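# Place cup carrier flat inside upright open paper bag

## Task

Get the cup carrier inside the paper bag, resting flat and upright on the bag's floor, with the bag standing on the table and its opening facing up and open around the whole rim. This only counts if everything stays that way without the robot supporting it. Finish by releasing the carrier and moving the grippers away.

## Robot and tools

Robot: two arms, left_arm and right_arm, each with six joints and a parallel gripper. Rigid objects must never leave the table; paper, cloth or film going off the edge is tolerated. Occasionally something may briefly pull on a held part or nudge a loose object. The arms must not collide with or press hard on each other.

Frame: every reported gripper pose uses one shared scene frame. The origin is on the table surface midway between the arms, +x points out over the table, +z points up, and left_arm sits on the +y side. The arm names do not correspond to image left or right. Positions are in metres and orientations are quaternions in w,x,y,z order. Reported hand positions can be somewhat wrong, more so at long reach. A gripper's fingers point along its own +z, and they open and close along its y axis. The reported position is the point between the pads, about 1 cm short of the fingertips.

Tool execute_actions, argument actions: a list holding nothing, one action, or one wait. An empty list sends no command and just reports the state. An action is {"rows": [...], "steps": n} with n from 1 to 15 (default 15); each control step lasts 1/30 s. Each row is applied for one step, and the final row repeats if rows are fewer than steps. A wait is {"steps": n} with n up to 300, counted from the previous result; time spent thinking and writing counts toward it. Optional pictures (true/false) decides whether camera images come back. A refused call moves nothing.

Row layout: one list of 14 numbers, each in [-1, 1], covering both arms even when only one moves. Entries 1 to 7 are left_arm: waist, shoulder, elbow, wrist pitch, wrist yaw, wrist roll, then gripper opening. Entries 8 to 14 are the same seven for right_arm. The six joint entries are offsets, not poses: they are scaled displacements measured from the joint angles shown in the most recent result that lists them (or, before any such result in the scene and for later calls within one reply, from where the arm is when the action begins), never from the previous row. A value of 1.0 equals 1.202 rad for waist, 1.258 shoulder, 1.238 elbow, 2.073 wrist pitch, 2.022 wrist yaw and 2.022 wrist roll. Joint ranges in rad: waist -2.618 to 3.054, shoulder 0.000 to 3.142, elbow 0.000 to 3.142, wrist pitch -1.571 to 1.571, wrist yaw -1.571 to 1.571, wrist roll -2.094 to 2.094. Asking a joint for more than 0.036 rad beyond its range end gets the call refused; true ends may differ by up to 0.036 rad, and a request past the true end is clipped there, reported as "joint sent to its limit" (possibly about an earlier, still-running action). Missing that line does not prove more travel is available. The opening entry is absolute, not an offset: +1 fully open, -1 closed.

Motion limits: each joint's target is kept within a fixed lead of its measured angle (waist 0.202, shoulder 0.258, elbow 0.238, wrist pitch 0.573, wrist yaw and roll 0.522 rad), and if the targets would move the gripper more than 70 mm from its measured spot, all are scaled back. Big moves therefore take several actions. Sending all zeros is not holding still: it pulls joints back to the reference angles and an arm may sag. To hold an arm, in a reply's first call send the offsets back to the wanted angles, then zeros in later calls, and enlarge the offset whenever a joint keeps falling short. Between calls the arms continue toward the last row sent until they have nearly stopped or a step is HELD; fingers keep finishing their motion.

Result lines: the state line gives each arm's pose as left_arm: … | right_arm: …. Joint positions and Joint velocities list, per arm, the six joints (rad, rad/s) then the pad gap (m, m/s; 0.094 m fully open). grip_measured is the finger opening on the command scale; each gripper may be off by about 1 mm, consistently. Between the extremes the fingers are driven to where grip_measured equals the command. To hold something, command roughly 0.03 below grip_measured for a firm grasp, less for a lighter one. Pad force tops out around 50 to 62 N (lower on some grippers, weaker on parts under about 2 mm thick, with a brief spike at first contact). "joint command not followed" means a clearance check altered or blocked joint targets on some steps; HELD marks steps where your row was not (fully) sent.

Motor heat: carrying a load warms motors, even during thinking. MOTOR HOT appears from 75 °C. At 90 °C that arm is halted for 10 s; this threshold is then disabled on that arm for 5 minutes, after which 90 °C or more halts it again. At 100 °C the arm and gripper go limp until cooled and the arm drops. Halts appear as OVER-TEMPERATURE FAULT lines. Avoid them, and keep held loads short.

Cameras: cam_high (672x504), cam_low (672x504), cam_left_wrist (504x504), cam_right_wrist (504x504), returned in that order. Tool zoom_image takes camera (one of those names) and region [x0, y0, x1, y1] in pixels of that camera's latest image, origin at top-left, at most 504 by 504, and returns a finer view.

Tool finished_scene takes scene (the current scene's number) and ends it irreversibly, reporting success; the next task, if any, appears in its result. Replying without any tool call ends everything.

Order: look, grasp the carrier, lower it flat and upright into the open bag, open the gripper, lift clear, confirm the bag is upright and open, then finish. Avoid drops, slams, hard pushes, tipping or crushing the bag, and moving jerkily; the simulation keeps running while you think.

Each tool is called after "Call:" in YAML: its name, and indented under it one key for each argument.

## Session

Call:
execute_actions:
  actions: []

Scene clock: 0.00 s of 5400.00 s.
left_arm: end_effector_position=(+0.3524, -0.1655, +0.2848) grip_measured=+1.000 end_effector_quat_wxyz=(+0.282, -0.345, +0.750, -0.489) | right_arm: end_effector_position=(+0.5531, -0.2521, +0.1150) grip_measured=+1.000 end_effector_quat_wxyz=(+0.526, -0.006, +0.782, +0.334)
Joint positions: left_arm=[-1.046  1.694  1.439 -0.141 -0.344 -1.619  0.094] | right_arm=[-0.398  2.058  1.05   0.692 -0.766  0.335  0.094]
Joint velocities: left_arm=[ 0.012 -0.002  0.002  0.066 -0.037  0.037  0.   ] | right_arm=[ 0.027  0.007  0.007 -0.066 -0.051 -0.007  0.   ]

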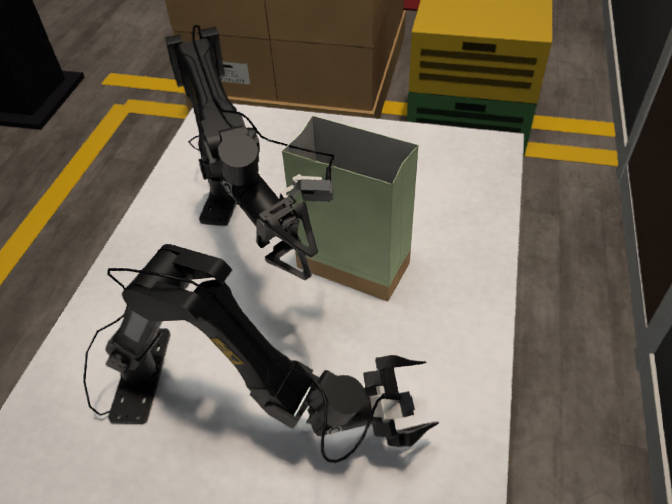

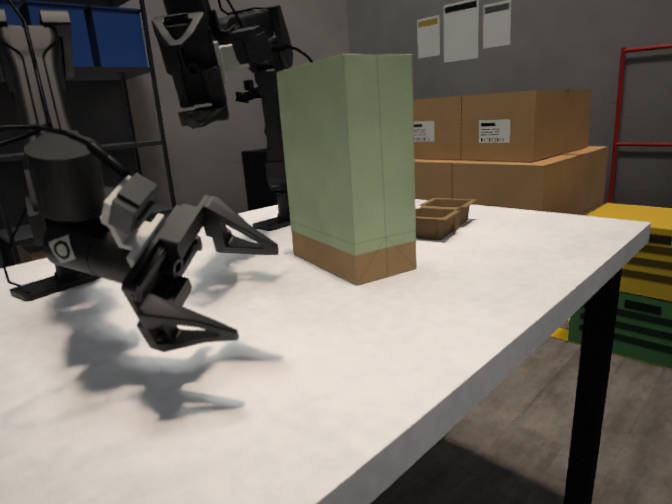

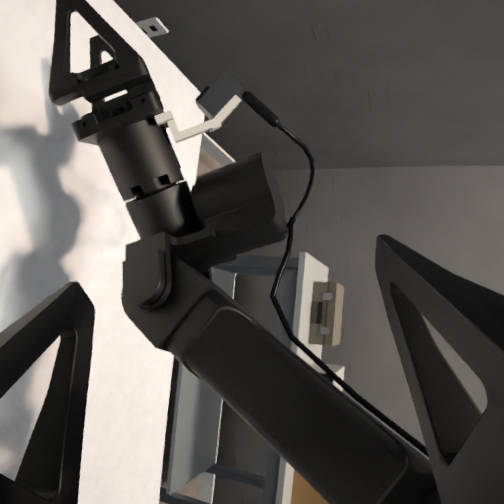

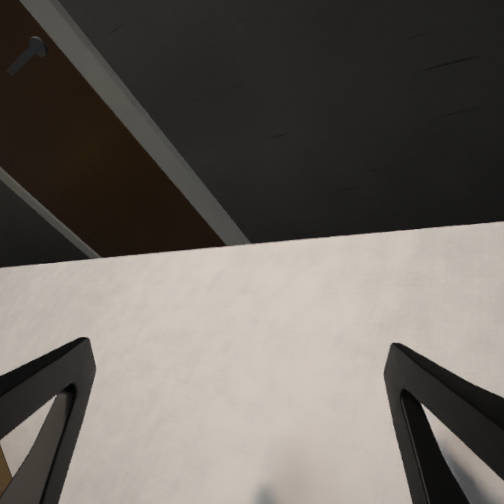

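Call:
execute_actions:
  actions:
    - {"rows":[[0,-0.1,0.1,-0.1,0.03,0.1,1,-0.05,-0.05,0.05,-0.1,0,0,1],[0,-0.15,0.2,-0.2,0.06,0.2,1,-0.1,-0.1,0.05,-0.2,0,0,1],[0,-0.2,0.3,-0.3,0.1,0.3,1,-0.15,-0.15,0.05,-0.3,0,0,1],[0,-0.3,0.4,-0.4,0.17,0.4,1,-0.2,-0.2,0.05,-0.4,0,0,1],[0,-0.4,0.5,-0.5,0.17,0.6,1,-0.3,-0.3,0.05,-0.4,0,0,1],[0,-0.4,0.62,-0.6,0.17,0.8,1,-0.4,-0.4,0.05,-0.4,0,0,1]]}
  pictures: false

Call:
execute_actions:
  actions:
    - {"steps":20}

Scene clock: 14.30 s of 5400.00 s.
left_arm: end_effector_position=(+0.2314, -0.0600, +0.4589) grip_measured=+1.000 end_effector_quat_wxyz=(+0.347, -0.029, +0.822, -0.451) | right_arm: end_effector_position=(+0.4369, -0.4592, +0.2393) grip_measured=+1.000 end_effector_quat_wxyz=(+0.537, +0.231, +0.782, +0.217)
Joint positions: left_arm=[-1.046  1.318  1.83  -0.874 -0.098 -0.988  0.094] | right_arm=[-0.899  1.553  1.102 -0.018 -0.757  0.335  0.094]
Joint velocities: left_arm=[-0.002 -0.711  1.17  -1.736  0.388  1.56   0.   ] | right_arm=[-0.022 -0.227  0.139 -0.3   -0.022 -0.051  0.   ]
Steps of this call (steps 1 to 90: nothing new was sent; then 10.80 s passed at rest; steps 91 to 105: all 15 steps of this action). Readings (joint positions):
91: left_arm=[-1.046 1.688 1.450 -0.170 -0.336 -1.595] | right_arm=[-0.403 2.053 1.055 0.664 -0.767 0.335]
92: left_arm=[-1.046 1.681 1.468 -0.223 -0.323 -1.560] | right_arm=[-0.416 2.038 1.063 0.595 -0.768 0.335]
94: left_arm=[-1.046 1.646 1.514 -0.334 -0.279 -1.470] | right_arm=[-0.479 1.973 1.065 0.417 -0.769 0.335]
98: left_arm=[-1.046 1.532 1.614 -0.538 -0.189 -1.298] | right_arm=[-0.662 1.796 1.065 0.189 -0.765 0.335]
105: the state above

Scene clock: 14.97 s of 5400.00 s.
left_arm: end_effector_position=(+0.1433, +0.0445, +0.5175) grip_measured=+1.000 end_effector_quat_wxyz=(+0.501, +0.374, +0.730, -0.275) | right_arm: end_effector_position=(+0.4314, -0.4483, +0.2244) grip_measured=+1.000 end_effector_quat_wxyz=(+0.500, +0.251, +0.795, +0.236)
Joint positions: left_arm=[-1.046  1.193  2.208 -1.37  -0.009 -0.033  0.094] | right_arm=[-0.888  1.55   1.106 -0.12  -0.758  0.335  0.094]
Joint velocities: left_arm=[-0.012  0.027  0.007 -0.066  0.066  0.212  0.   ] | right_arm=[-0.007  0.007 -0.007  0.037  0.007 -0.095  0.   ]
Steps of this call (steps 1 to 20: the robot went on to your last target). Readings (joint positions):
1: left_arm=[-1.046 1.294 1.873 -0.932 -0.087 -0.930] | right_arm=[-0.897 1.549 1.105 -0.029 -0.758 0.335]
2: left_arm=[-1.046 1.274 1.921 -0.989 -0.077 -0.868] | right_arm=[-0.894 1.549 1.106 -0.040 -0.758 0.335]
4: left_arm=[-1.046 1.244 2.032 -1.095 -0.058 -0.724] | right_arm=[-0.889 1.550 1.106 -0.073 -0.758 0.335]
8: left_arm=[-1.046 1.180 2.189 -1.235 -0.028 -0.349] | right_arm=[-0.888 1.550 1.106 -0.104 -0.758 0.335]
20: the state above

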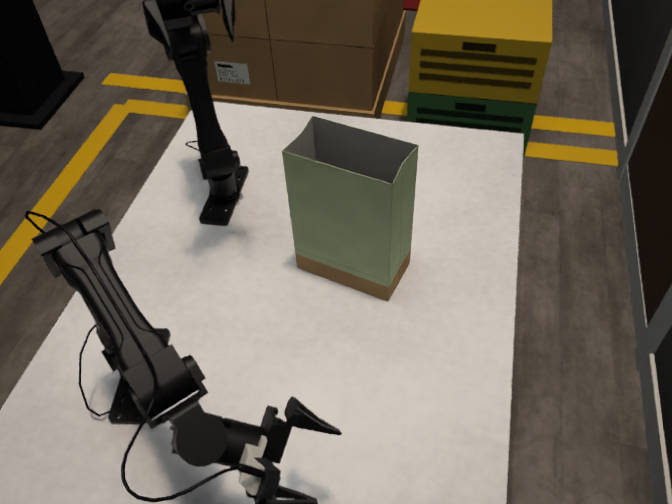

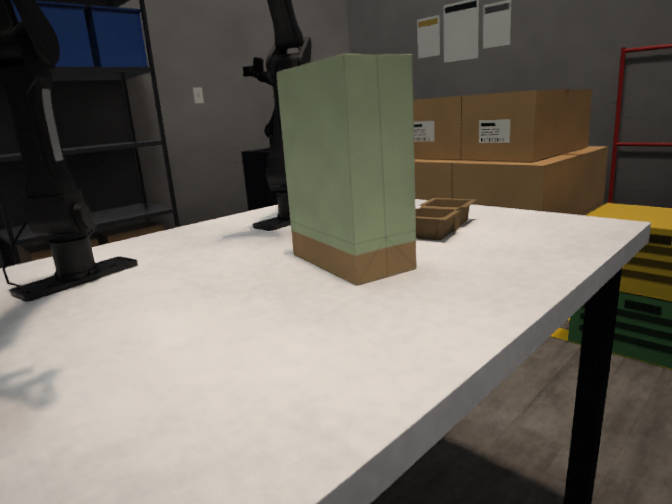

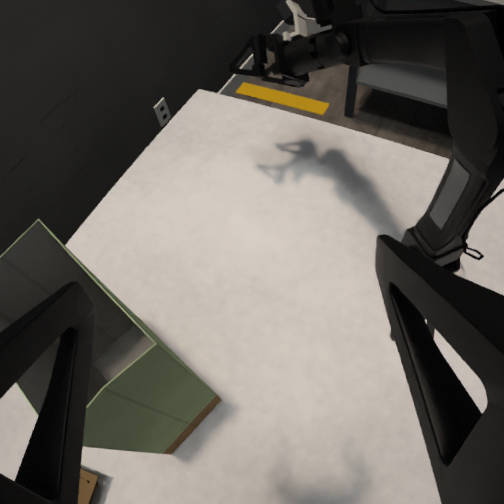

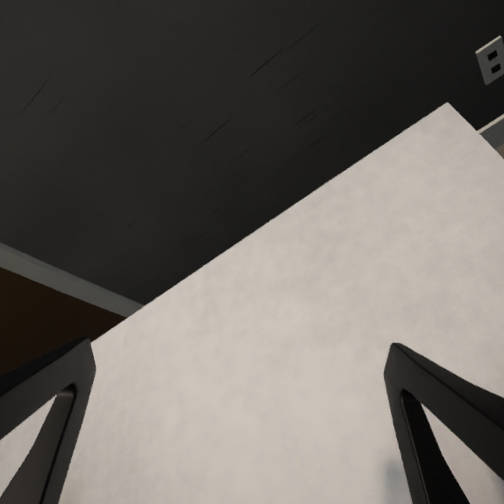

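Call:
execute_actions:
  actions:
    - {"rows":[[0.2,0,0,0,0,0,1,0,0,0,0,0,0,1],[0.4,0,0,0,0,0,1,0,0,0,0,0,0,1],[0.6,0,0,0,0,0,1,0,0,0,0,0,0,1],[0.8,0,0,0,0,0,1,0,0,0,0,0,0,1],[1,0.05,0,0,0,0,1,0,0,0,0,0,0,1]]}
  pictures: false

Call:
execute_actions:
  actions:
    - {"steps":12}

Scene clock: 22.20 s of 5400.00 s.
left_arm: end_effector_position=(+0.2741, +0.2683, +0.4980) grip_measured=+1.000 end_effector_quat_wxyz=(+0.535, -0.056, +0.842, +0.026) | right_arm: end_effector_position=(+0.4313, -0.4482, +0.2242) grip_measured=+1.000 end_effector_quat_wxyz=(+0.500, +0.251, +0.795, +0.236)
Joint positions: left_arm=[ 0.047  1.271  2.208 -1.376 -0.007 -0.021  0.094] | right_arm=[-0.888  1.55   1.106 -0.121 -0.758  0.335  0.094]
Joint velocities: left_arm=[ 1.917 -0.017 -0.012  0.022 -0.198  0.022  0.   ] | right_arm=[-0.007 -0.007 -0.007 -0.051  0.066 -0.022  0.   ]
Steps of this call (steps 1 to 30: the robot went on to your last target; steps 31 to 90: nothing new was sent; then 3.73 s passed at rest; steps 91 to 105: all 15 steps of this action). Readings (joint positions):
91: left_arm=[-1.003 1.193 2.208 -1.378 0.008 -0.010] | right_arm=[-0.888 1.550 1.106 -0.121 -0.758 0.335]
92: left_arm=[-0.926 1.193 2.208 -1.378 0.007 -0.012] | right_arm=[-0.888 1.550 1.106 -0.121 -0.758 0.335]
94: left_arm=[-0.774 1.193 2.208 -1.378 0.002 -0.015] | right_arm=[-0.888 1.550 1.106 -0.121 -0.758 0.335]
98: left_arm=[-0.474 1.223 2.208 -1.376 -0.002 -0.018] | right_arm=[-0.888 1.550 1.106 -0.121 -0.758 0.335]
105: the state above

Scene clock: 22.60 s of 5400.00 s.
left_arm: end_effector_position=(+0.2689, +0.2965, +0.4982) grip_measured=+1.000 end_effector_quat_wxyz=(+0.533, -0.102, +0.838, +0.057) | right_arm: end_effector_position=(+0.4313, -0.4482, +0.2242) grip_measured=+1.000 end_effector_quat_wxyz=(+0.500, +0.251, +0.795, +0.236)
Joint positions: left_arm=[ 0.148  1.271  2.208 -1.376 -0.018 -0.023  0.094] | right_arm=[-0.888  1.55   1.106 -0.121 -0.758  0.335  0.094]
Joint velocities: left_arm=[-0.032 -0.002  0.002 -0.037 -0.007  0.037  0.   ] | right_arm=[-0.002  0.007 -0.017  0.022 -0.037 -0.066  0.   ]
Steps of this call (steps 1 to 12: the robot went on to your last target). Readings (joint positions):
1: left_arm=[0.099 1.271 2.208 -1.376 -0.014 -0.022] | right_arm=[-0.888 1.550 1.106 -0.121 -0.758 0.335]
2: left_arm=[0.128 1.271 2.208 -1.376 -0.019 -0.023] | right_arm=[-0.888 1.550 1.106 -0.121 -0.758 0.335]
4: left_arm=[0.146 1.271 2.208 -1.376 -0.019 -0.023] | right_arm=[-0.888 1.550 1.106 -0.121 -0.758 0.335]
8: left_arm=[0.148 1.271 2.208 -1.376 -0.019 -0.023] | right_arm=[-0.888 1.550 1.106 -0.121 -0.758 0.335]
12: the state above

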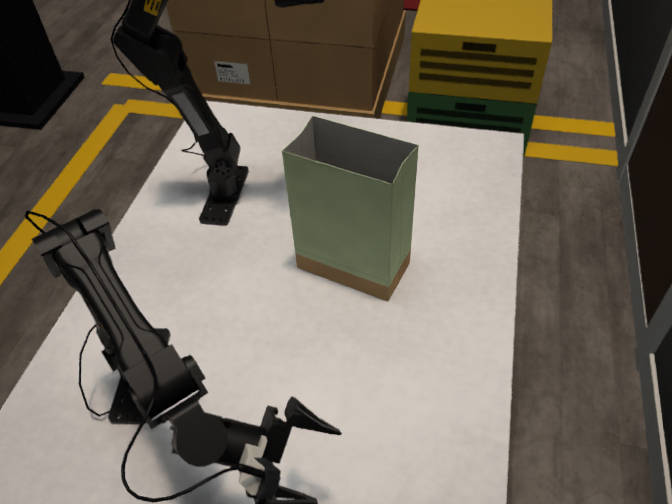

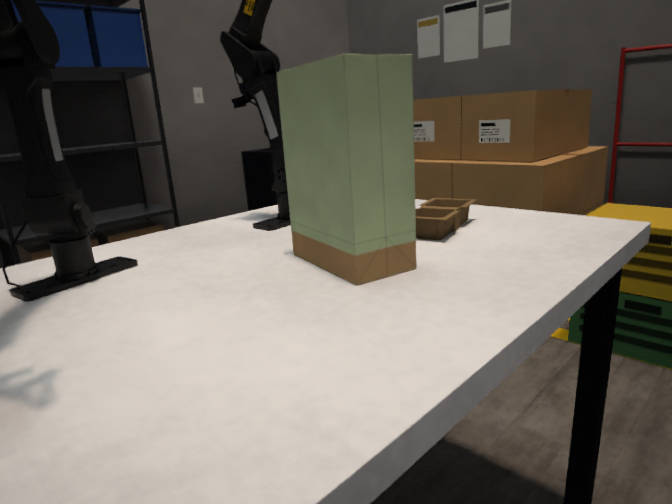

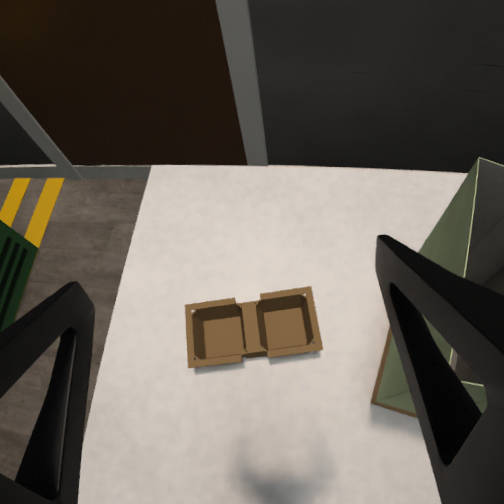

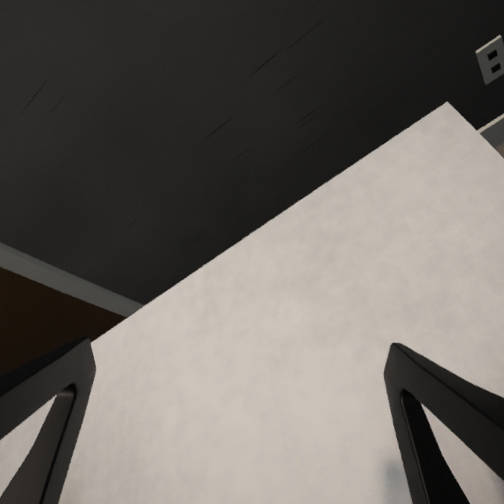

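Call:
execute_actions:
  actions:
    - {"rows":[[0,0.05,-0.02,-0.05,0,-0.1,1,0,0,0,0,0,0,1],[0,0.1,-0.04,-0.05,0,-0.2,1,0,0,0,0,0,0,1],[0,0.15,-0.06,-0.05,-0.03,-0.3,1,0,0,0,0,0,0,1],[0,0.2,-0.08,-0.05,-0.06,-0.4,1,0,0,0,0,0,0,1],[0,0.3,-0.1,-0.05,-0.1,-0.5,1,0,0,0,0,0,0,1],[0,0.4,-0.12,-0.05,-0.1,-0.6,1,0,0,0,0,0,0,1],[0,0.5,-0.15,-0.05,-0.1,-0.7,1,0,0,0,0,0,0,1],[0,0.6,-0.15,-0.05,-0.1,-0.835,1,0,0,0,0,0,0,1]]}
  pictures: false

Call:
execute_actions:
  actions:
    - {"steps":20}

Scene clock: 44.73 s of 5400.00 s.
left_arm: end_effector_position=(+0.3957, +0.3466, +0.2841) grip_measured=+1.000 end_effector_quat_wxyz=(+0.231, -0.479, +0.846, +0.005) | right_arm: end_effector_position=(+0.4313, -0.4482, +0.2242) grip_measured=+1.000 end_effector_quat_wxyz=(+0.500, +0.251, +0.795, +0.236)
Joint positions: left_arm=[ 0.148  1.783  2.084 -1.426 -0.146 -0.789  0.094] | right_arm=[-0.888  1.55   1.106 -0.121 -0.758  0.335  0.094]
Joint velocities: left_arm=[-0.007  1.526 -0.178 -0.007 -0.242 -1.531  0.   ] | right_arm=[-0.012  0.002 -0.007  0.051  0.007  0.007  0.   ]
Steps of this call (steps 1 to 30: the robot went on to your last target; steps 31 to 90: nothing new was sent; then 18.63 s passed at rest; steps 91 to 105: all 15 steps of this action). Readings (joint positions):
91: left_arm=[0.148 1.275 2.208 -1.384 -0.017 -0.052] | right_arm=[-0.888 1.550 1.106 -0.121 -0.758 0.335]
92: left_arm=[0.148 1.285 2.208 -1.399 -0.017 -0.115] | right_arm=[-0.888 1.550 1.106 -0.121 -0.758 0.335]
94: left_arm=[0.148 1.324 2.206 -1.418 -0.032 -0.244] | right_arm=[-0.888 1.550 1.106 -0.121 -0.758 0.335]
98: left_arm=[0.148 1.454 2.159 -1.421 -0.086 -0.428] | right_arm=[-0.888 1.550 1.106 -0.121 -0.758 0.335]
105: the state above

Scene clock: 45.40 s of 5400.00 s.
left_arm: end_effector_position=(+0.3976, +0.3565, +0.1624) grip_measured=+1.000 end_effector_quat_wxyz=(-0.093, +0.809, -0.578, -0.049) | right_arm: end_effector_position=(+0.4313, -0.4482, +0.2242) grip_measured=+1.000 end_effector_quat_wxyz=(+0.500, +0.251, +0.795, +0.236)
Joint positions: left_arm=[ 0.148  2.032  1.998 -1.465 -0.199 -1.685  0.094] | right_arm=[-0.888  1.55   1.106 -0.121 -0.758  0.335  0.094]
Joint velocities: left_arm=[ 0.002 -0.007 -0.012 -0.007 -0.022 -0.11   0.   ] | right_arm=[ 0.002 -0.022  0.007 -0.066  0.051 -0.139  0.   ]
Steps of this call (steps 1 to 20: the robot went on to your last target). Readings (joint positions):
1: left_arm=[0.148 1.837 2.079 -1.427 -0.152 -0.848] | right_arm=[-0.888 1.550 1.106 -0.121 -0.758 0.335]
2: left_arm=[0.148 1.892 2.072 -1.427 -0.159 -0.921] | right_arm=[-0.888 1.550 1.106 -0.121 -0.758 0.335]
4: left_arm=[0.148 1.993 2.051 -1.427 -0.173 -1.113] | right_arm=[-0.888 1.550 1.106 -0.121 -0.758 0.335]
8: left_arm=[0.148 2.098 2.001 -1.445 -0.184 -1.449] | right_arm=[-0.888 1.550 1.106 -0.121 -0.758 0.335]
20: the state above

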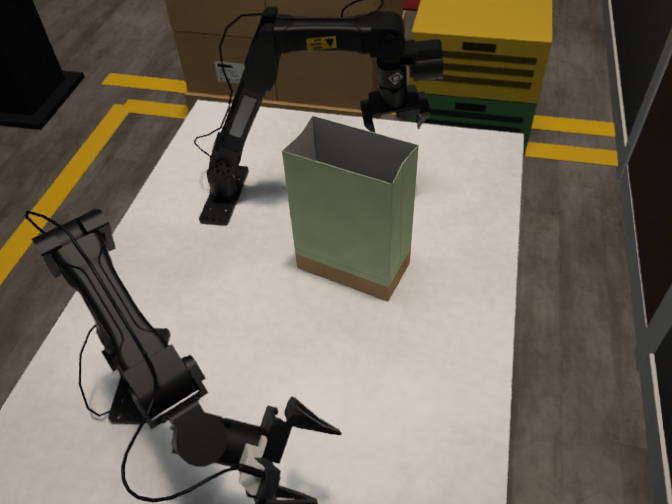

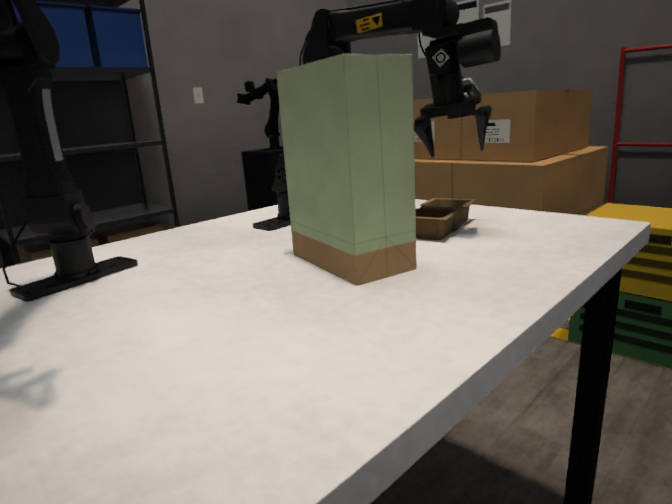

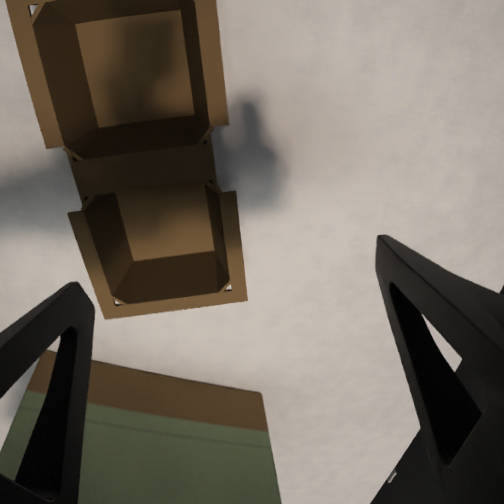

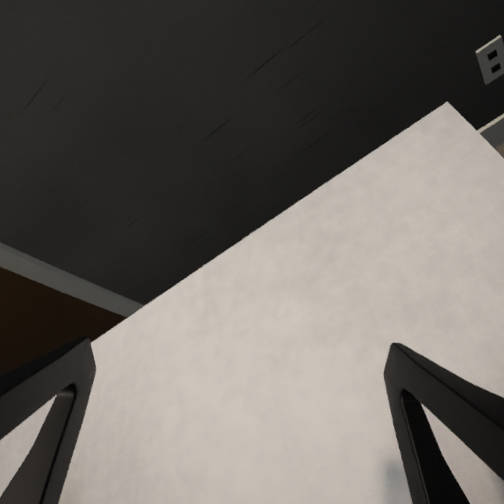

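Call:
execute_actions:
  actions:
    - {"rows":[[0,-0.03,-0.05,0.01,0,-0.02,1,0,0,0,0,0,0,1],[0,-0.05,-0.1,0.03,0,-0.04,1,0,0,0,0,0,0,1],[0,-0.07,-0.15,0.04,0,-0.06,1,0,0,0,0,0,0,1],[-0.02,-0.09,-0.2,0.06,0,-0.08,1,0,0,0,0,0,0,1],[-0.04,-0.11,-0.25,0.07,0,-0.08,1,0,0,0,0,0,0,1],[-0.06,-0.13,-0.3,0.09,0,-0.08,1,0,0,0,0,0,0,1],[-0.08,-0.15,-0.36,0.1,0,-0.08,1,0,0,0,0,0,0,1],[-0.1,-0.155,-0.42,0.12,0,-0.08,1,0,0,0,0,0,0,1]]}
  pictures: false

Call:
execute_actions:
  actions:
    - {"steps":10}

Scene clock: 65.27 s of 5400.00 s.
left_arm: end_effector_position=(+0.3367, +0.2970, +0.0918) grip_measured=+1.000 end_effector_quat_wxyz=(-0.049, +0.810, -0.578, -0.082) | right_arm: end_effector_position=(+0.4313, -0.4482, +0.2242) grip_measured=+1.000 end_effector_quat_wxyz=(+0.500, +0.251, +0.795, +0.236)
Joint positions: left_arm=[ 0.019  1.857  1.478 -1.256 -0.181 -1.829  0.094] | right_arm=[-0.888  1.55   1.106 -0.121 -0.758  0.335  0.094]
Joint velocities: left_arm=[ 0.032 -0.012 -0.022  0.227  0.007 -0.066  0.   ] | right_arm=[-0.007 -0.002  0.007 -0.022  0.037 -0.007  0.   ]
Steps of this call (steps 1 to 30: the robot went on to your last target; steps 31 to 90: nothing new was sent; then 16.37 s passed at rest; steps 91 to 105: all 15 steps of this action). Readings (joint positions):
91: left_arm=[0.148 2.029 1.991 -1.459 -0.199 -1.704] | right_arm=[-0.888 1.550 1.106 -0.121 -0.758 0.335]
92: left_arm=[0.148 2.017 1.964 -1.442 -0.199 -1.712] | right_arm=[-0.888 1.550 1.106 -0.121 -0.758 0.335]
94: left_arm=[0.147 1.976 1.869 -1.403 -0.198 -1.747] | right_arm=[-0.888 1.550 1.106 -0.121 -0.758 0.335]
98: left_arm=[0.092 1.878 1.616 -1.318 -0.200 -1.801] | right_arm=[-0.888 1.550 1.106 -0.121 -0.758 0.335]
105: the state above

Scene clock: 65.60 s of 5400.00 s.
left_arm: end_effector_position=(+0.3445, +0.2982, +0.0915) grip_measured=+1.000 end_effector_quat_wxyz=(-0.059, +0.814, -0.574, -0.070) | right_arm: end_effector_position=(+0.4313, -0.4482, +0.2242) grip_measured=+1.000 end_effector_quat_wxyz=(+0.500, +0.251, +0.795, +0.236)
Joint positions: left_arm=[ 0.021  1.857  1.478 -1.224 -0.181 -1.836  0.094] | right_arm=[-0.888  1.55   1.106 -0.121 -0.758  0.335  0.094]
Joint velocities: left_arm=[-0.007 -0.017 -0.012  0.066  0.007  0.022  0.   ] | right_arm=[-0.002  0.012  0.012  0.051  0.037  0.022  0.   ]
Steps of this call (steps 1 to 10: the robot went on to your last target). Readings (joint positions):
1: left_arm=[0.021 1.857 1.478 -1.248 -0.181 -1.830] | right_arm=[-0.888 1.550 1.106 -0.121 -0.758 0.335]
2: left_arm=[0.021 1.857 1.478 -1.242 -0.181 -1.832] | right_arm=[-0.888 1.550 1.106 -0.121 -0.758 0.335]
4: left_arm=[0.021 1.857 1.478 -1.233 -0.181 -1.833] | right_arm=[-0.888 1.550 1.106 -0.121 -0.758 0.335]
8: left_arm=[0.021 1.857 1.478 -1.225 -0.181 -1.835] | right_arm=[-0.888 1.550 1.106 -0.121 -0.758 0.335]
10: the state above

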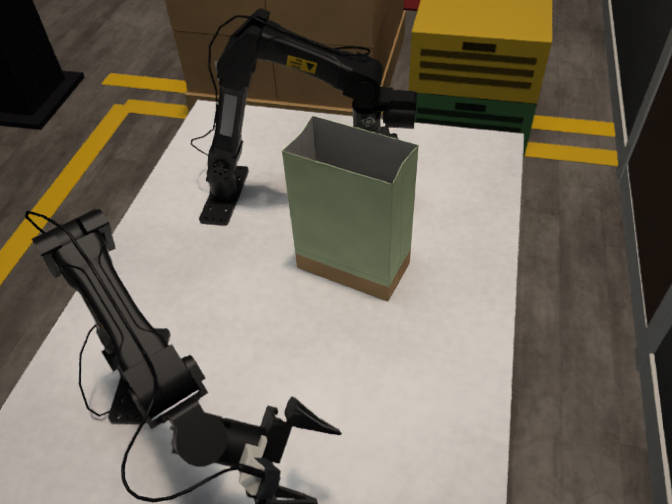

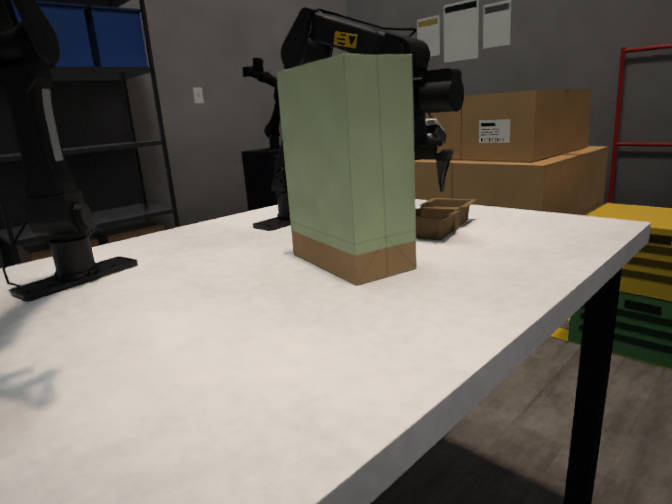

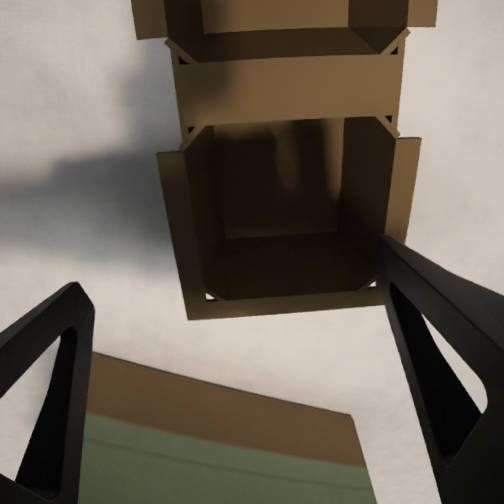

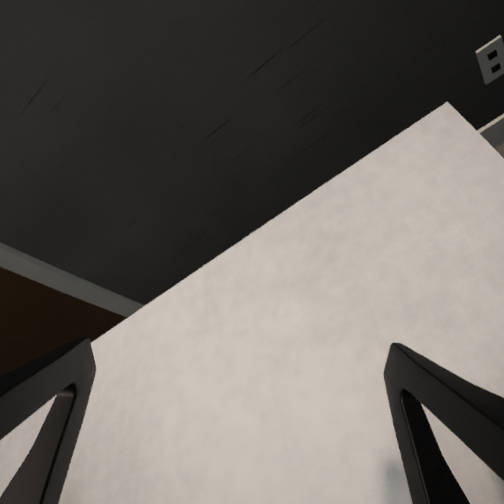

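Call:
execute_actions:
  actions:
    - {"rows":[[0.03,0,0.01,0,0,-0.01,1,0,0,0,0,0,0,1],[0.06,0.01,0.02,0.01,0,-0.02,1,0,0,0,0,0,0,1],[0.09,0.02,0.03,0.02,0,-0.03,1,0,0,0,0,0,0,1],[0.115,0.03,0.035,0.021,0,-0.037,1,0,0,0,0,0,0,1]]}

Scene clock: 81.20 s of 5400.00 s.
left_arm: end_effector_position=(+0.3441, +0.3469, +0.0813) grip_measured=+1.000 end_effector_quat_wxyz=(-0.057, +0.869, -0.487, -0.066) | right_arm: end_effector_position=(+0.4313, -0.4482, +0.2242) grip_measured=+1.000 end_effector_quat_wxyz=(+0.500, +0.251, +0.795, +0.236)
Joint positions: left_arm=[ 0.166  1.897  1.491 -1.185 -0.174 -1.897  0.094] | right_arm=[-0.888  1.55   1.106 -0.121 -0.758  0.335  0.094]
Joint velocities: left_arm=[-0.012 -0.007 -0.002 -0.051  0.007 -0.11   0.   ] | right_arm=[-0.012 -0.012 -0.012  0.081 -0.007  0.022  0.   ]
Steps of this call (steps 1 to 30: the robot went on to your last target; steps 31 to 90: nothing new was sent; then 12.10 s passed at rest; steps 91 to 105: all 15 steps of this action). Readings (joint positions):
91: left_arm=[0.024 1.857 1.478 -1.221 -0.179 -1.838] | right_arm=[-0.888 1.550 1.106 -0.121 -0.758 0.335]
92: left_arm=[0.033 1.857 1.478 -1.220 -0.174 -1.842] | right_arm=[-0.888 1.550 1.106 -0.121 -0.758 0.335]
94: left_arm=[0.077 1.864 1.482 -1.212 -0.166 -1.859] | right_arm=[-0.888 1.550 1.106 -0.121 -0.758 0.335]
98: left_arm=[0.168 1.891 1.491 -1.190 -0.173 -1.884] | right_arm=[-0.888 1.550 1.106 -0.121 -0.758 0.335]
105: the state above

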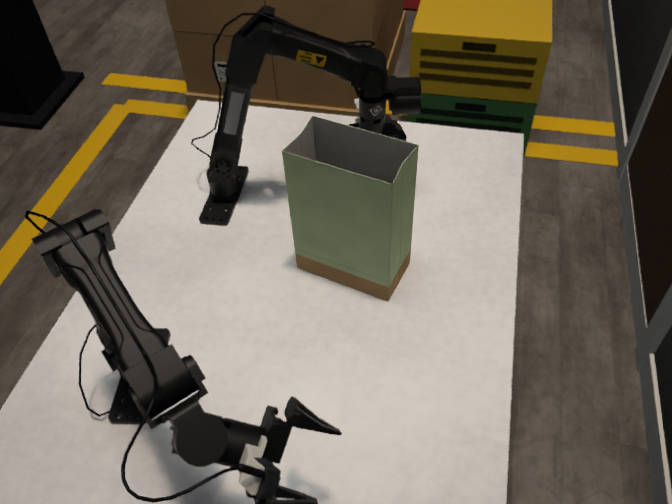

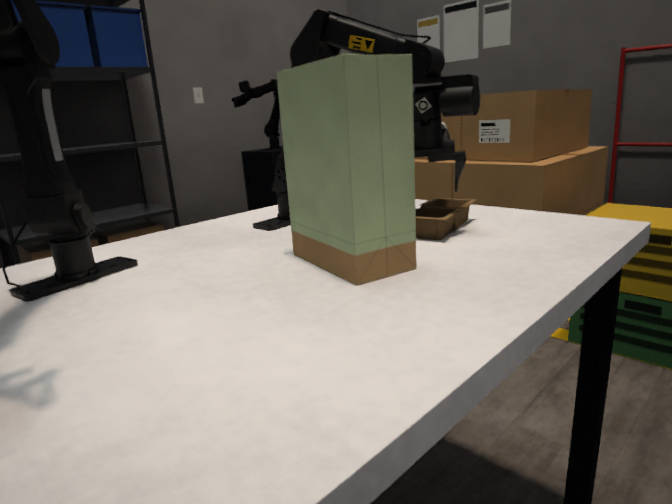

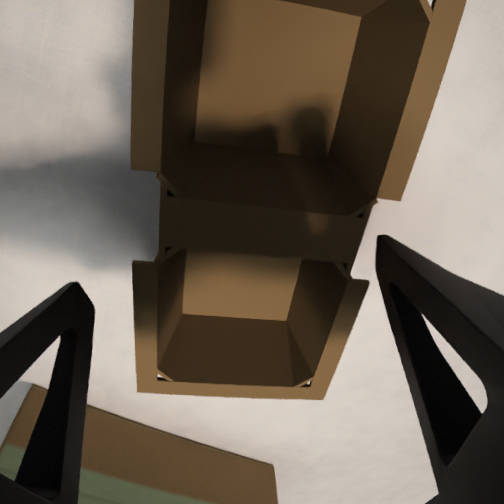

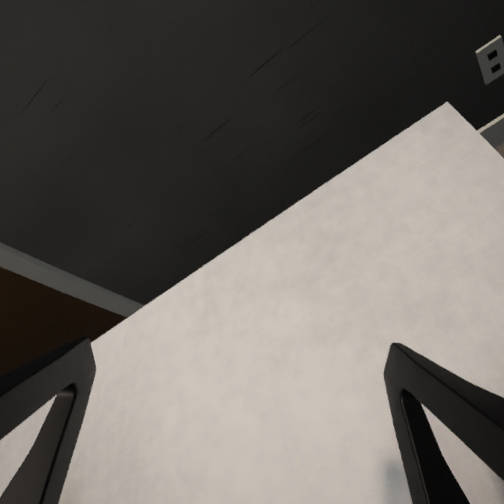

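Call:
execute_actions:
  actions:
    - {"rows":[[0,0,0.01,0,0,0.04,1,0,0,0,0,0,0,1],[0,0,0.02,0,0,0.08,1,0,0,0,0,0,0,1],[0,0.01,0.025,0,0,0.12,1,0,0,0,0,0,0,1],[0,0.02,0.025,0.01,0,0.145,1,0,0,0,0,0,0,1],[0,0.02,0.025,0.02,0,0.145,1,0,0,0,0,0,0,1],[0,0.03,0.025,0.02,0,0.145,1,0,0,0,0,0,0,1],[0,0.04,0.025,0.02,0,0.145,1,0,0,0,0,0,0,1]]}

Scene clock: 93.87 s of 5400.00 s.
left_arm: end_effector_position=(+0.3498, +0.3470, +0.0627) grip_measured=+1.000 end_effector_quat_wxyz=(-0.038, +0.796, -0.600, -0.078) | right_arm: end_effector_position=(+0.4313, -0.4482, +0.2242) grip_measured=+1.000 end_effector_quat_wxyz=(+0.500, +0.251, +0.795, +0.236)
Joint positions: left_arm=[ 0.165  1.952  1.491 -1.152 -0.168 -1.628  0.094] | right_arm=[-0.888  1.55   1.106 -0.121 -0.758  0.335  0.094]
Joint velocities: left_arm=[-0.012 -0.017  0.022 -0.007  0.095  0.095  0.   ] | right_arm=[-0.022 -0.007 -0.017  0.007  0.022 -0.022  0.   ]
Steps of this call (steps 1 to 15: the robot went on to your last target; steps 16 to 90: nothing new was sent; then 9.17 s passed at rest; steps 91 to 105: all 15 steps of this action). Readings (joint positions):
91: left_arm=[0.165 1.897 1.491 -1.185 -0.173 -1.890] | right_arm=[-0.888 1.550 1.106 -0.121 -0.758 0.335]
92: left_arm=[0.165 1.897 1.491 -1.185 -0.172 -1.865] | right_arm=[-0.888 1.550 1.106 -0.121 -0.758 0.335]
94: left_arm=[0.165 1.899 1.491 -1.183 -0.171 -1.788] | right_arm=[-0.888 1.550 1.106 -0.121 -0.758 0.335]
98: left_arm=[0.165 1.924 1.491 -1.164 -0.170 -1.684] | right_arm=[-0.888 1.550 1.106 -0.121 -0.758 0.335]
105: the state above

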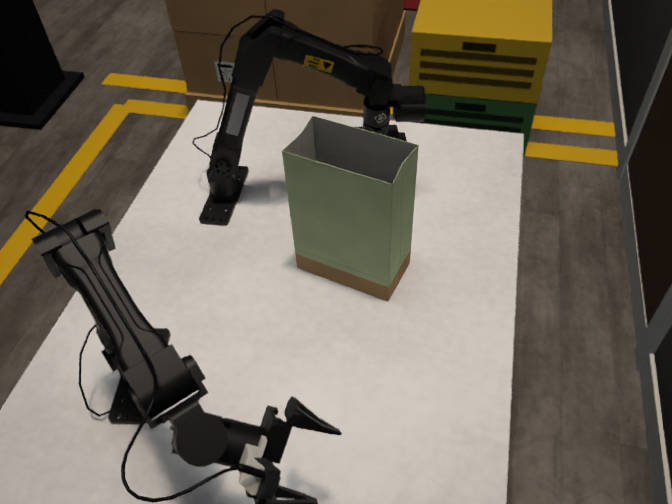

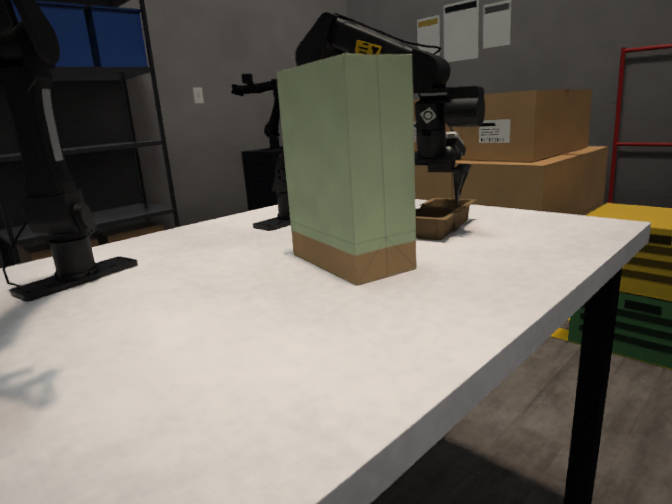

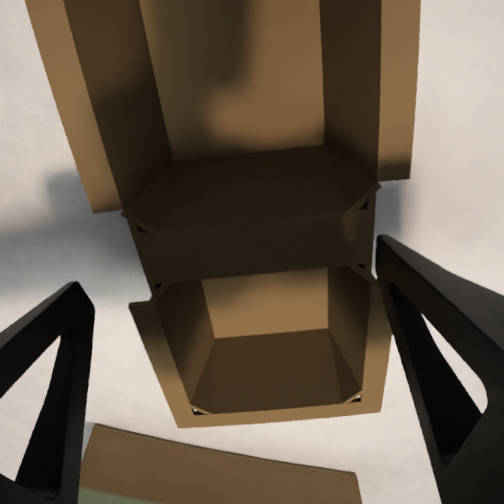

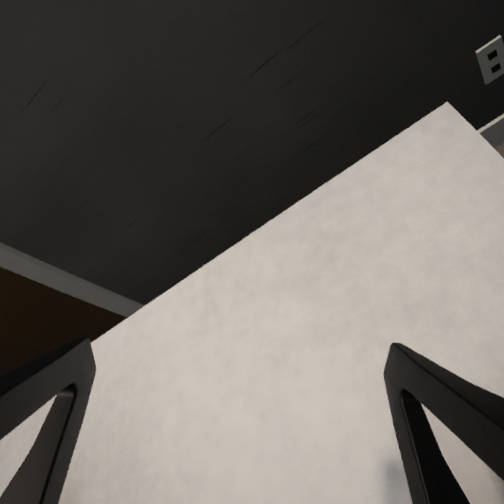

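Call:
execute_actions:
  actions:
    - {"rows":[[0,0,0,0.01,0,0,1,0,0,0,0,0,0,1],[0,0,0,0.02,0,0,1,0,0,0,0,0,0,1],[0,0,0,0.02,0,0,1,0,0,0,0,0,0,1],[0,0,0,0.02,0,0,1,0,0,0,0,0,0,1],[0,0.01,0,0.02,0,0,1,0,0,0,0,0,0,1],[0,0.02,0,0.02,0,0,1,0,0,0,0,0,0,1],[0,0.03,0,0.02,0,0,1,0,0,0,0,0,0,1],[0,0.04,0,0.02,0,0,1,0,0,0,0,0,0,1],[0,0.052,0,0.022,0,0,1,0,0,0,0,0,0,1]]}

Scene clock: 108.33 s of 5400.00 s.
left_arm: end_effector_position=(+0.3539, +0.3468, +0.0369) grip_measured=+1.000 end_effector_quat_wxyz=(-0.021, +0.791, -0.605, -0.088) | right_arm: end_effector_position=(+0.4313, -0.4482, +0.2242) grip_measured=+1.000 end_effector_quat_wxyz=(+0.500, +0.251, +0.795, +0.236)
Joint positions: left_arm=[ 0.165  2.027  1.491 -1.115 -0.162 -1.617  0.094] | right_arm=[-0.888  1.55   1.106 -0.121 -0.758  0.335  0.094]
Joint velocities: left_arm=[ 0.002  0.017  0.002 -0.037  0.081  0.022  0.   ] | right_arm=[ 0.007 -0.012 -0.007 -0.007 -0.007  0.051  0.   ]
Steps of this call (steps 1 to 30: the robot went on to your last target; steps 31 to 90: nothing new was sent; then 10.97 s passed at rest; steps 91 to 105: all 15 steps of this action). Readings (joint positions):
91: left_arm=[0.165 1.952 1.491 -1.150 -0.167 -1.614] | right_arm=[-0.888 1.550 1.106 -0.121 -0.758 0.335]
92: left_arm=[0.165 1.952 1.491 -1.146 -0.166 -1.615] | right_arm=[-0.888 1.550 1.106 -0.121 -0.758 0.335]
94: left_arm=[0.165 1.952 1.491 -1.135 -0.165 -1.616] | right_arm=[-0.888 1.550 1.106 -0.121 -0.758 0.335]
98: left_arm=[0.165 1.966 1.491 -1.124 -0.164 -1.617] | right_arm=[-0.888 1.550 1.106 -0.121 -0.758 0.335]
105: the state above

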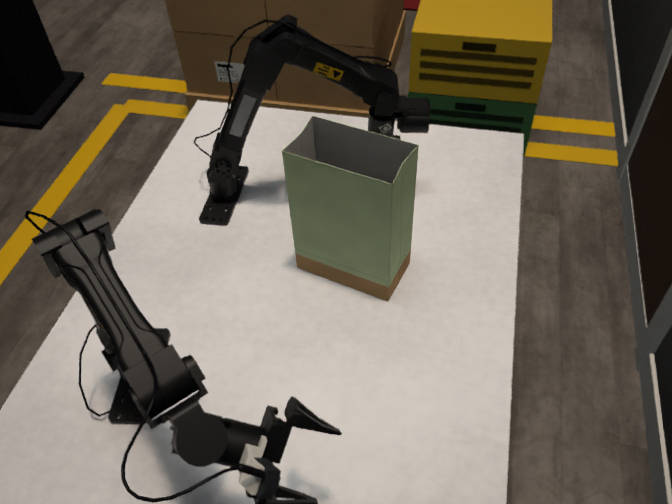

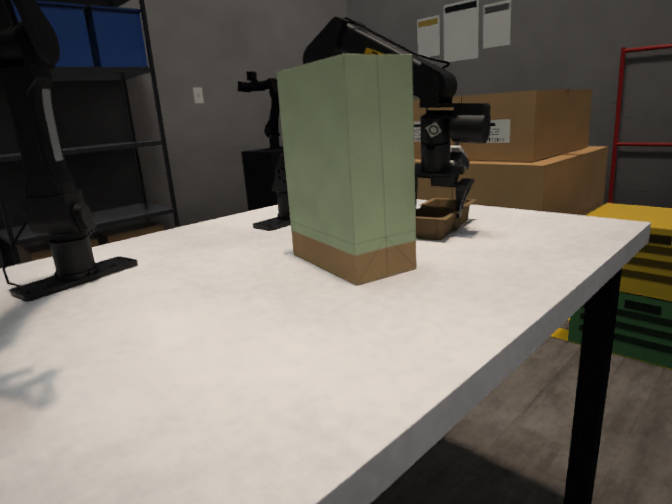

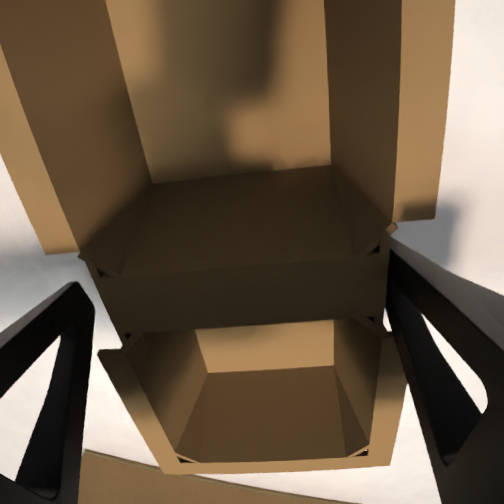

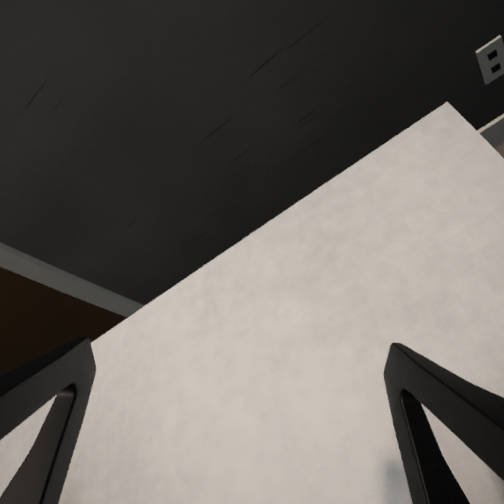

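Call:
execute_actions:
  actions:
    - {"rows":[[0,0,0,0,0,0,0.9,0,0,0,0,0,0,1],[0,0,0,0,0,0,0.82,0,0,0,0,0,0,1],[0,0,0,0,0,0,0.76,0,0,0,0,0,0,1],[0,0,0,0,0,0,0.72,0,0,0,0,0,0,1],[0,0,0,0,0,0,0.66,0,0,0,0,0,0,1]]}
  pictures: false

Call:
execute_actions:
  actions:
    - {"rows":[[0,-0.02,0,0,0,0,0.66,0,0,0,0,0,0,1],[0,-0.04,0,0,0,0,0.66,0,0,0,0,0,0,1],[0,-0.06,0.01,0,0,0,0.66,0,0,0,0,0,0,1],[0,-0.08,0.02,-0.02,0,0,0.66,0,0,0,0,0,0,1],[0,-0.1,0.03,-0.04,0,0,0.66,0,0,0,0,0,0,1],[0,-0.12,0.04,-0.06,0,0,0.66,0,0,0,0,0,0,1]]}

Scene clock: 120.53 s of 5400.00 s.
left_arm: end_effector_position=(+0.3546, +0.3459, +0.0366) grip_measured=+0.681 end_effector_quat_wxyz=(-0.020, +0.791, -0.605, -0.085) | right_arm: end_effector_position=(+0.4313, -0.4482, +0.2242) grip_measured=+1.000 end_effector_quat_wxyz=(+0.500, +0.251, +0.795, +0.236)
Joint positions: left_arm=[ 0.165  2.027  1.491 -1.113 -0.156 -1.617  0.079] | right_arm=[-0.888  1.55   1.106 -0.121 -0.758  0.335  0.094]
Joint velocities: left_arm=[ 0.007 -0.012 -0.002 -0.022 -0.051  0.007 -0.   ] | right_arm=[ 0.022  0.002 -0.012 -0.051 -0.022  0.022  0.   ]
Steps of this call (steps 1 to 15: the robot went on to your last target; steps 16 to 90: nothing new was sent; then 8.70 s passed at rest; steps 91 to 105: all 15 steps of this action). Readings (joint positions):
91: left_arm=[0.165 2.027 1.491 -1.113 -0.160 -1.617] | right_arm=[-0.888 1.550 1.106 -0.121 -0.758 0.335]
92: left_arm=[0.165 2.027 1.491 -1.113 -0.160 -1.617] | right_arm=[-0.888 1.550 1.106 -0.121 -0.758 0.335]
94: left_arm=[0.165 2.027 1.491 -1.113 -0.159 -1.617] | right_arm=[-0.888 1.550 1.106 -0.121 -0.758 0.335]
98: left_arm=[0.165 2.027 1.491 -1.113 -0.157 -1.617] | right_arm=[-0.888 1.550 1.106 -0.121 -0.758 0.335]
105: the state above

Scene clock: 121.03 s of 5400.00 s.
left_arm: end_effector_position=(+0.3476, +0.3431, +0.0952) grip_measured=+0.681 end_effector_quat_wxyz=(-0.049, +0.794, -0.603, -0.056) | right_arm: end_effector_position=(+0.4313, -0.4482, +0.2242) grip_measured=+1.000 end_effector_quat_wxyz=(+0.500, +0.251, +0.795, +0.236)
Joint positions: left_arm=[ 0.165  1.876  1.521 -1.212 -0.149 -1.617  0.079] | right_arm=[-0.888  1.55   1.106 -0.121 -0.758  0.335  0.094]
Joint velocities: left_arm=[ 0.002  0.037  0.002 -0.051  0.066  0.007  0.   ] | right_arm=[ 0.007  0.002  0.002 -0.066  0.037 -0.051  0.   ]
Steps of this call (steps 1 to 15: all 15 steps of this action). Readings (joint positions):
1: left_arm=[0.165 2.027 1.491 -1.113 -0.156 -1.617] | right_arm=[-0.888 1.550 1.106 -0.121 -0.758 0.335]
2: left_arm=[0.165 2.024 1.491 -1.112 -0.154 -1.617] | right_arm=[-0.888 1.550 1.106 -0.121 -0.758 0.335]
4: left_arm=[0.165 2.008 1.491 -1.114 -0.151 -1.617] | right_arm=[-0.888 1.550 1.106 -0.121 -0.758 0.335]
8: left_arm=[0.165 1.920 1.497 -1.172 -0.149 -1.617] | right_arm=[-0.888 1.550 1.106 -0.121 -0.758 0.335]
15: the state above

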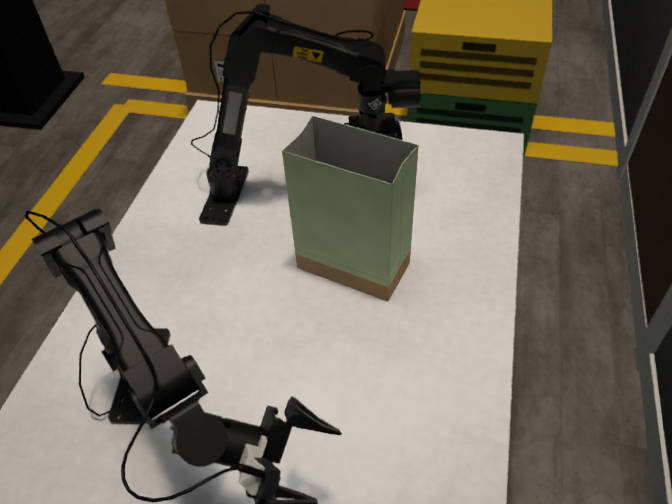

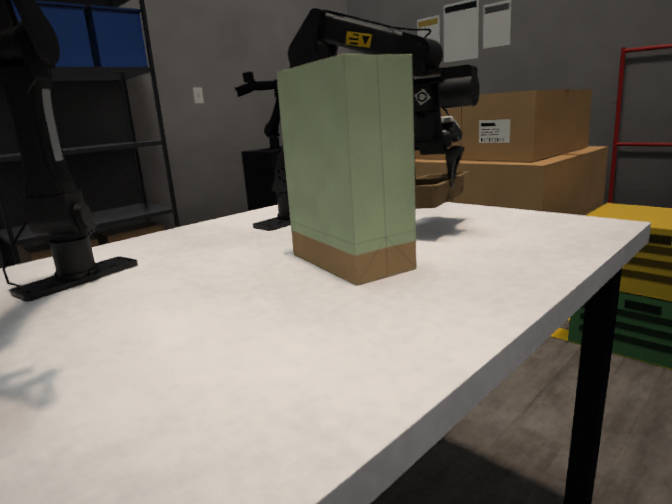

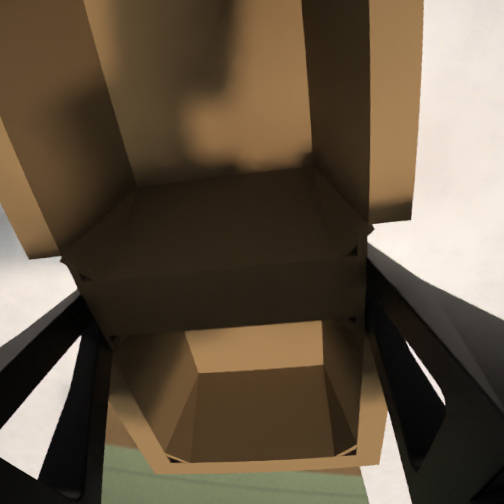

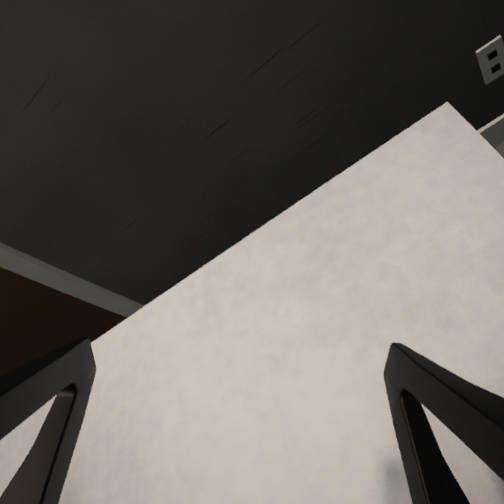

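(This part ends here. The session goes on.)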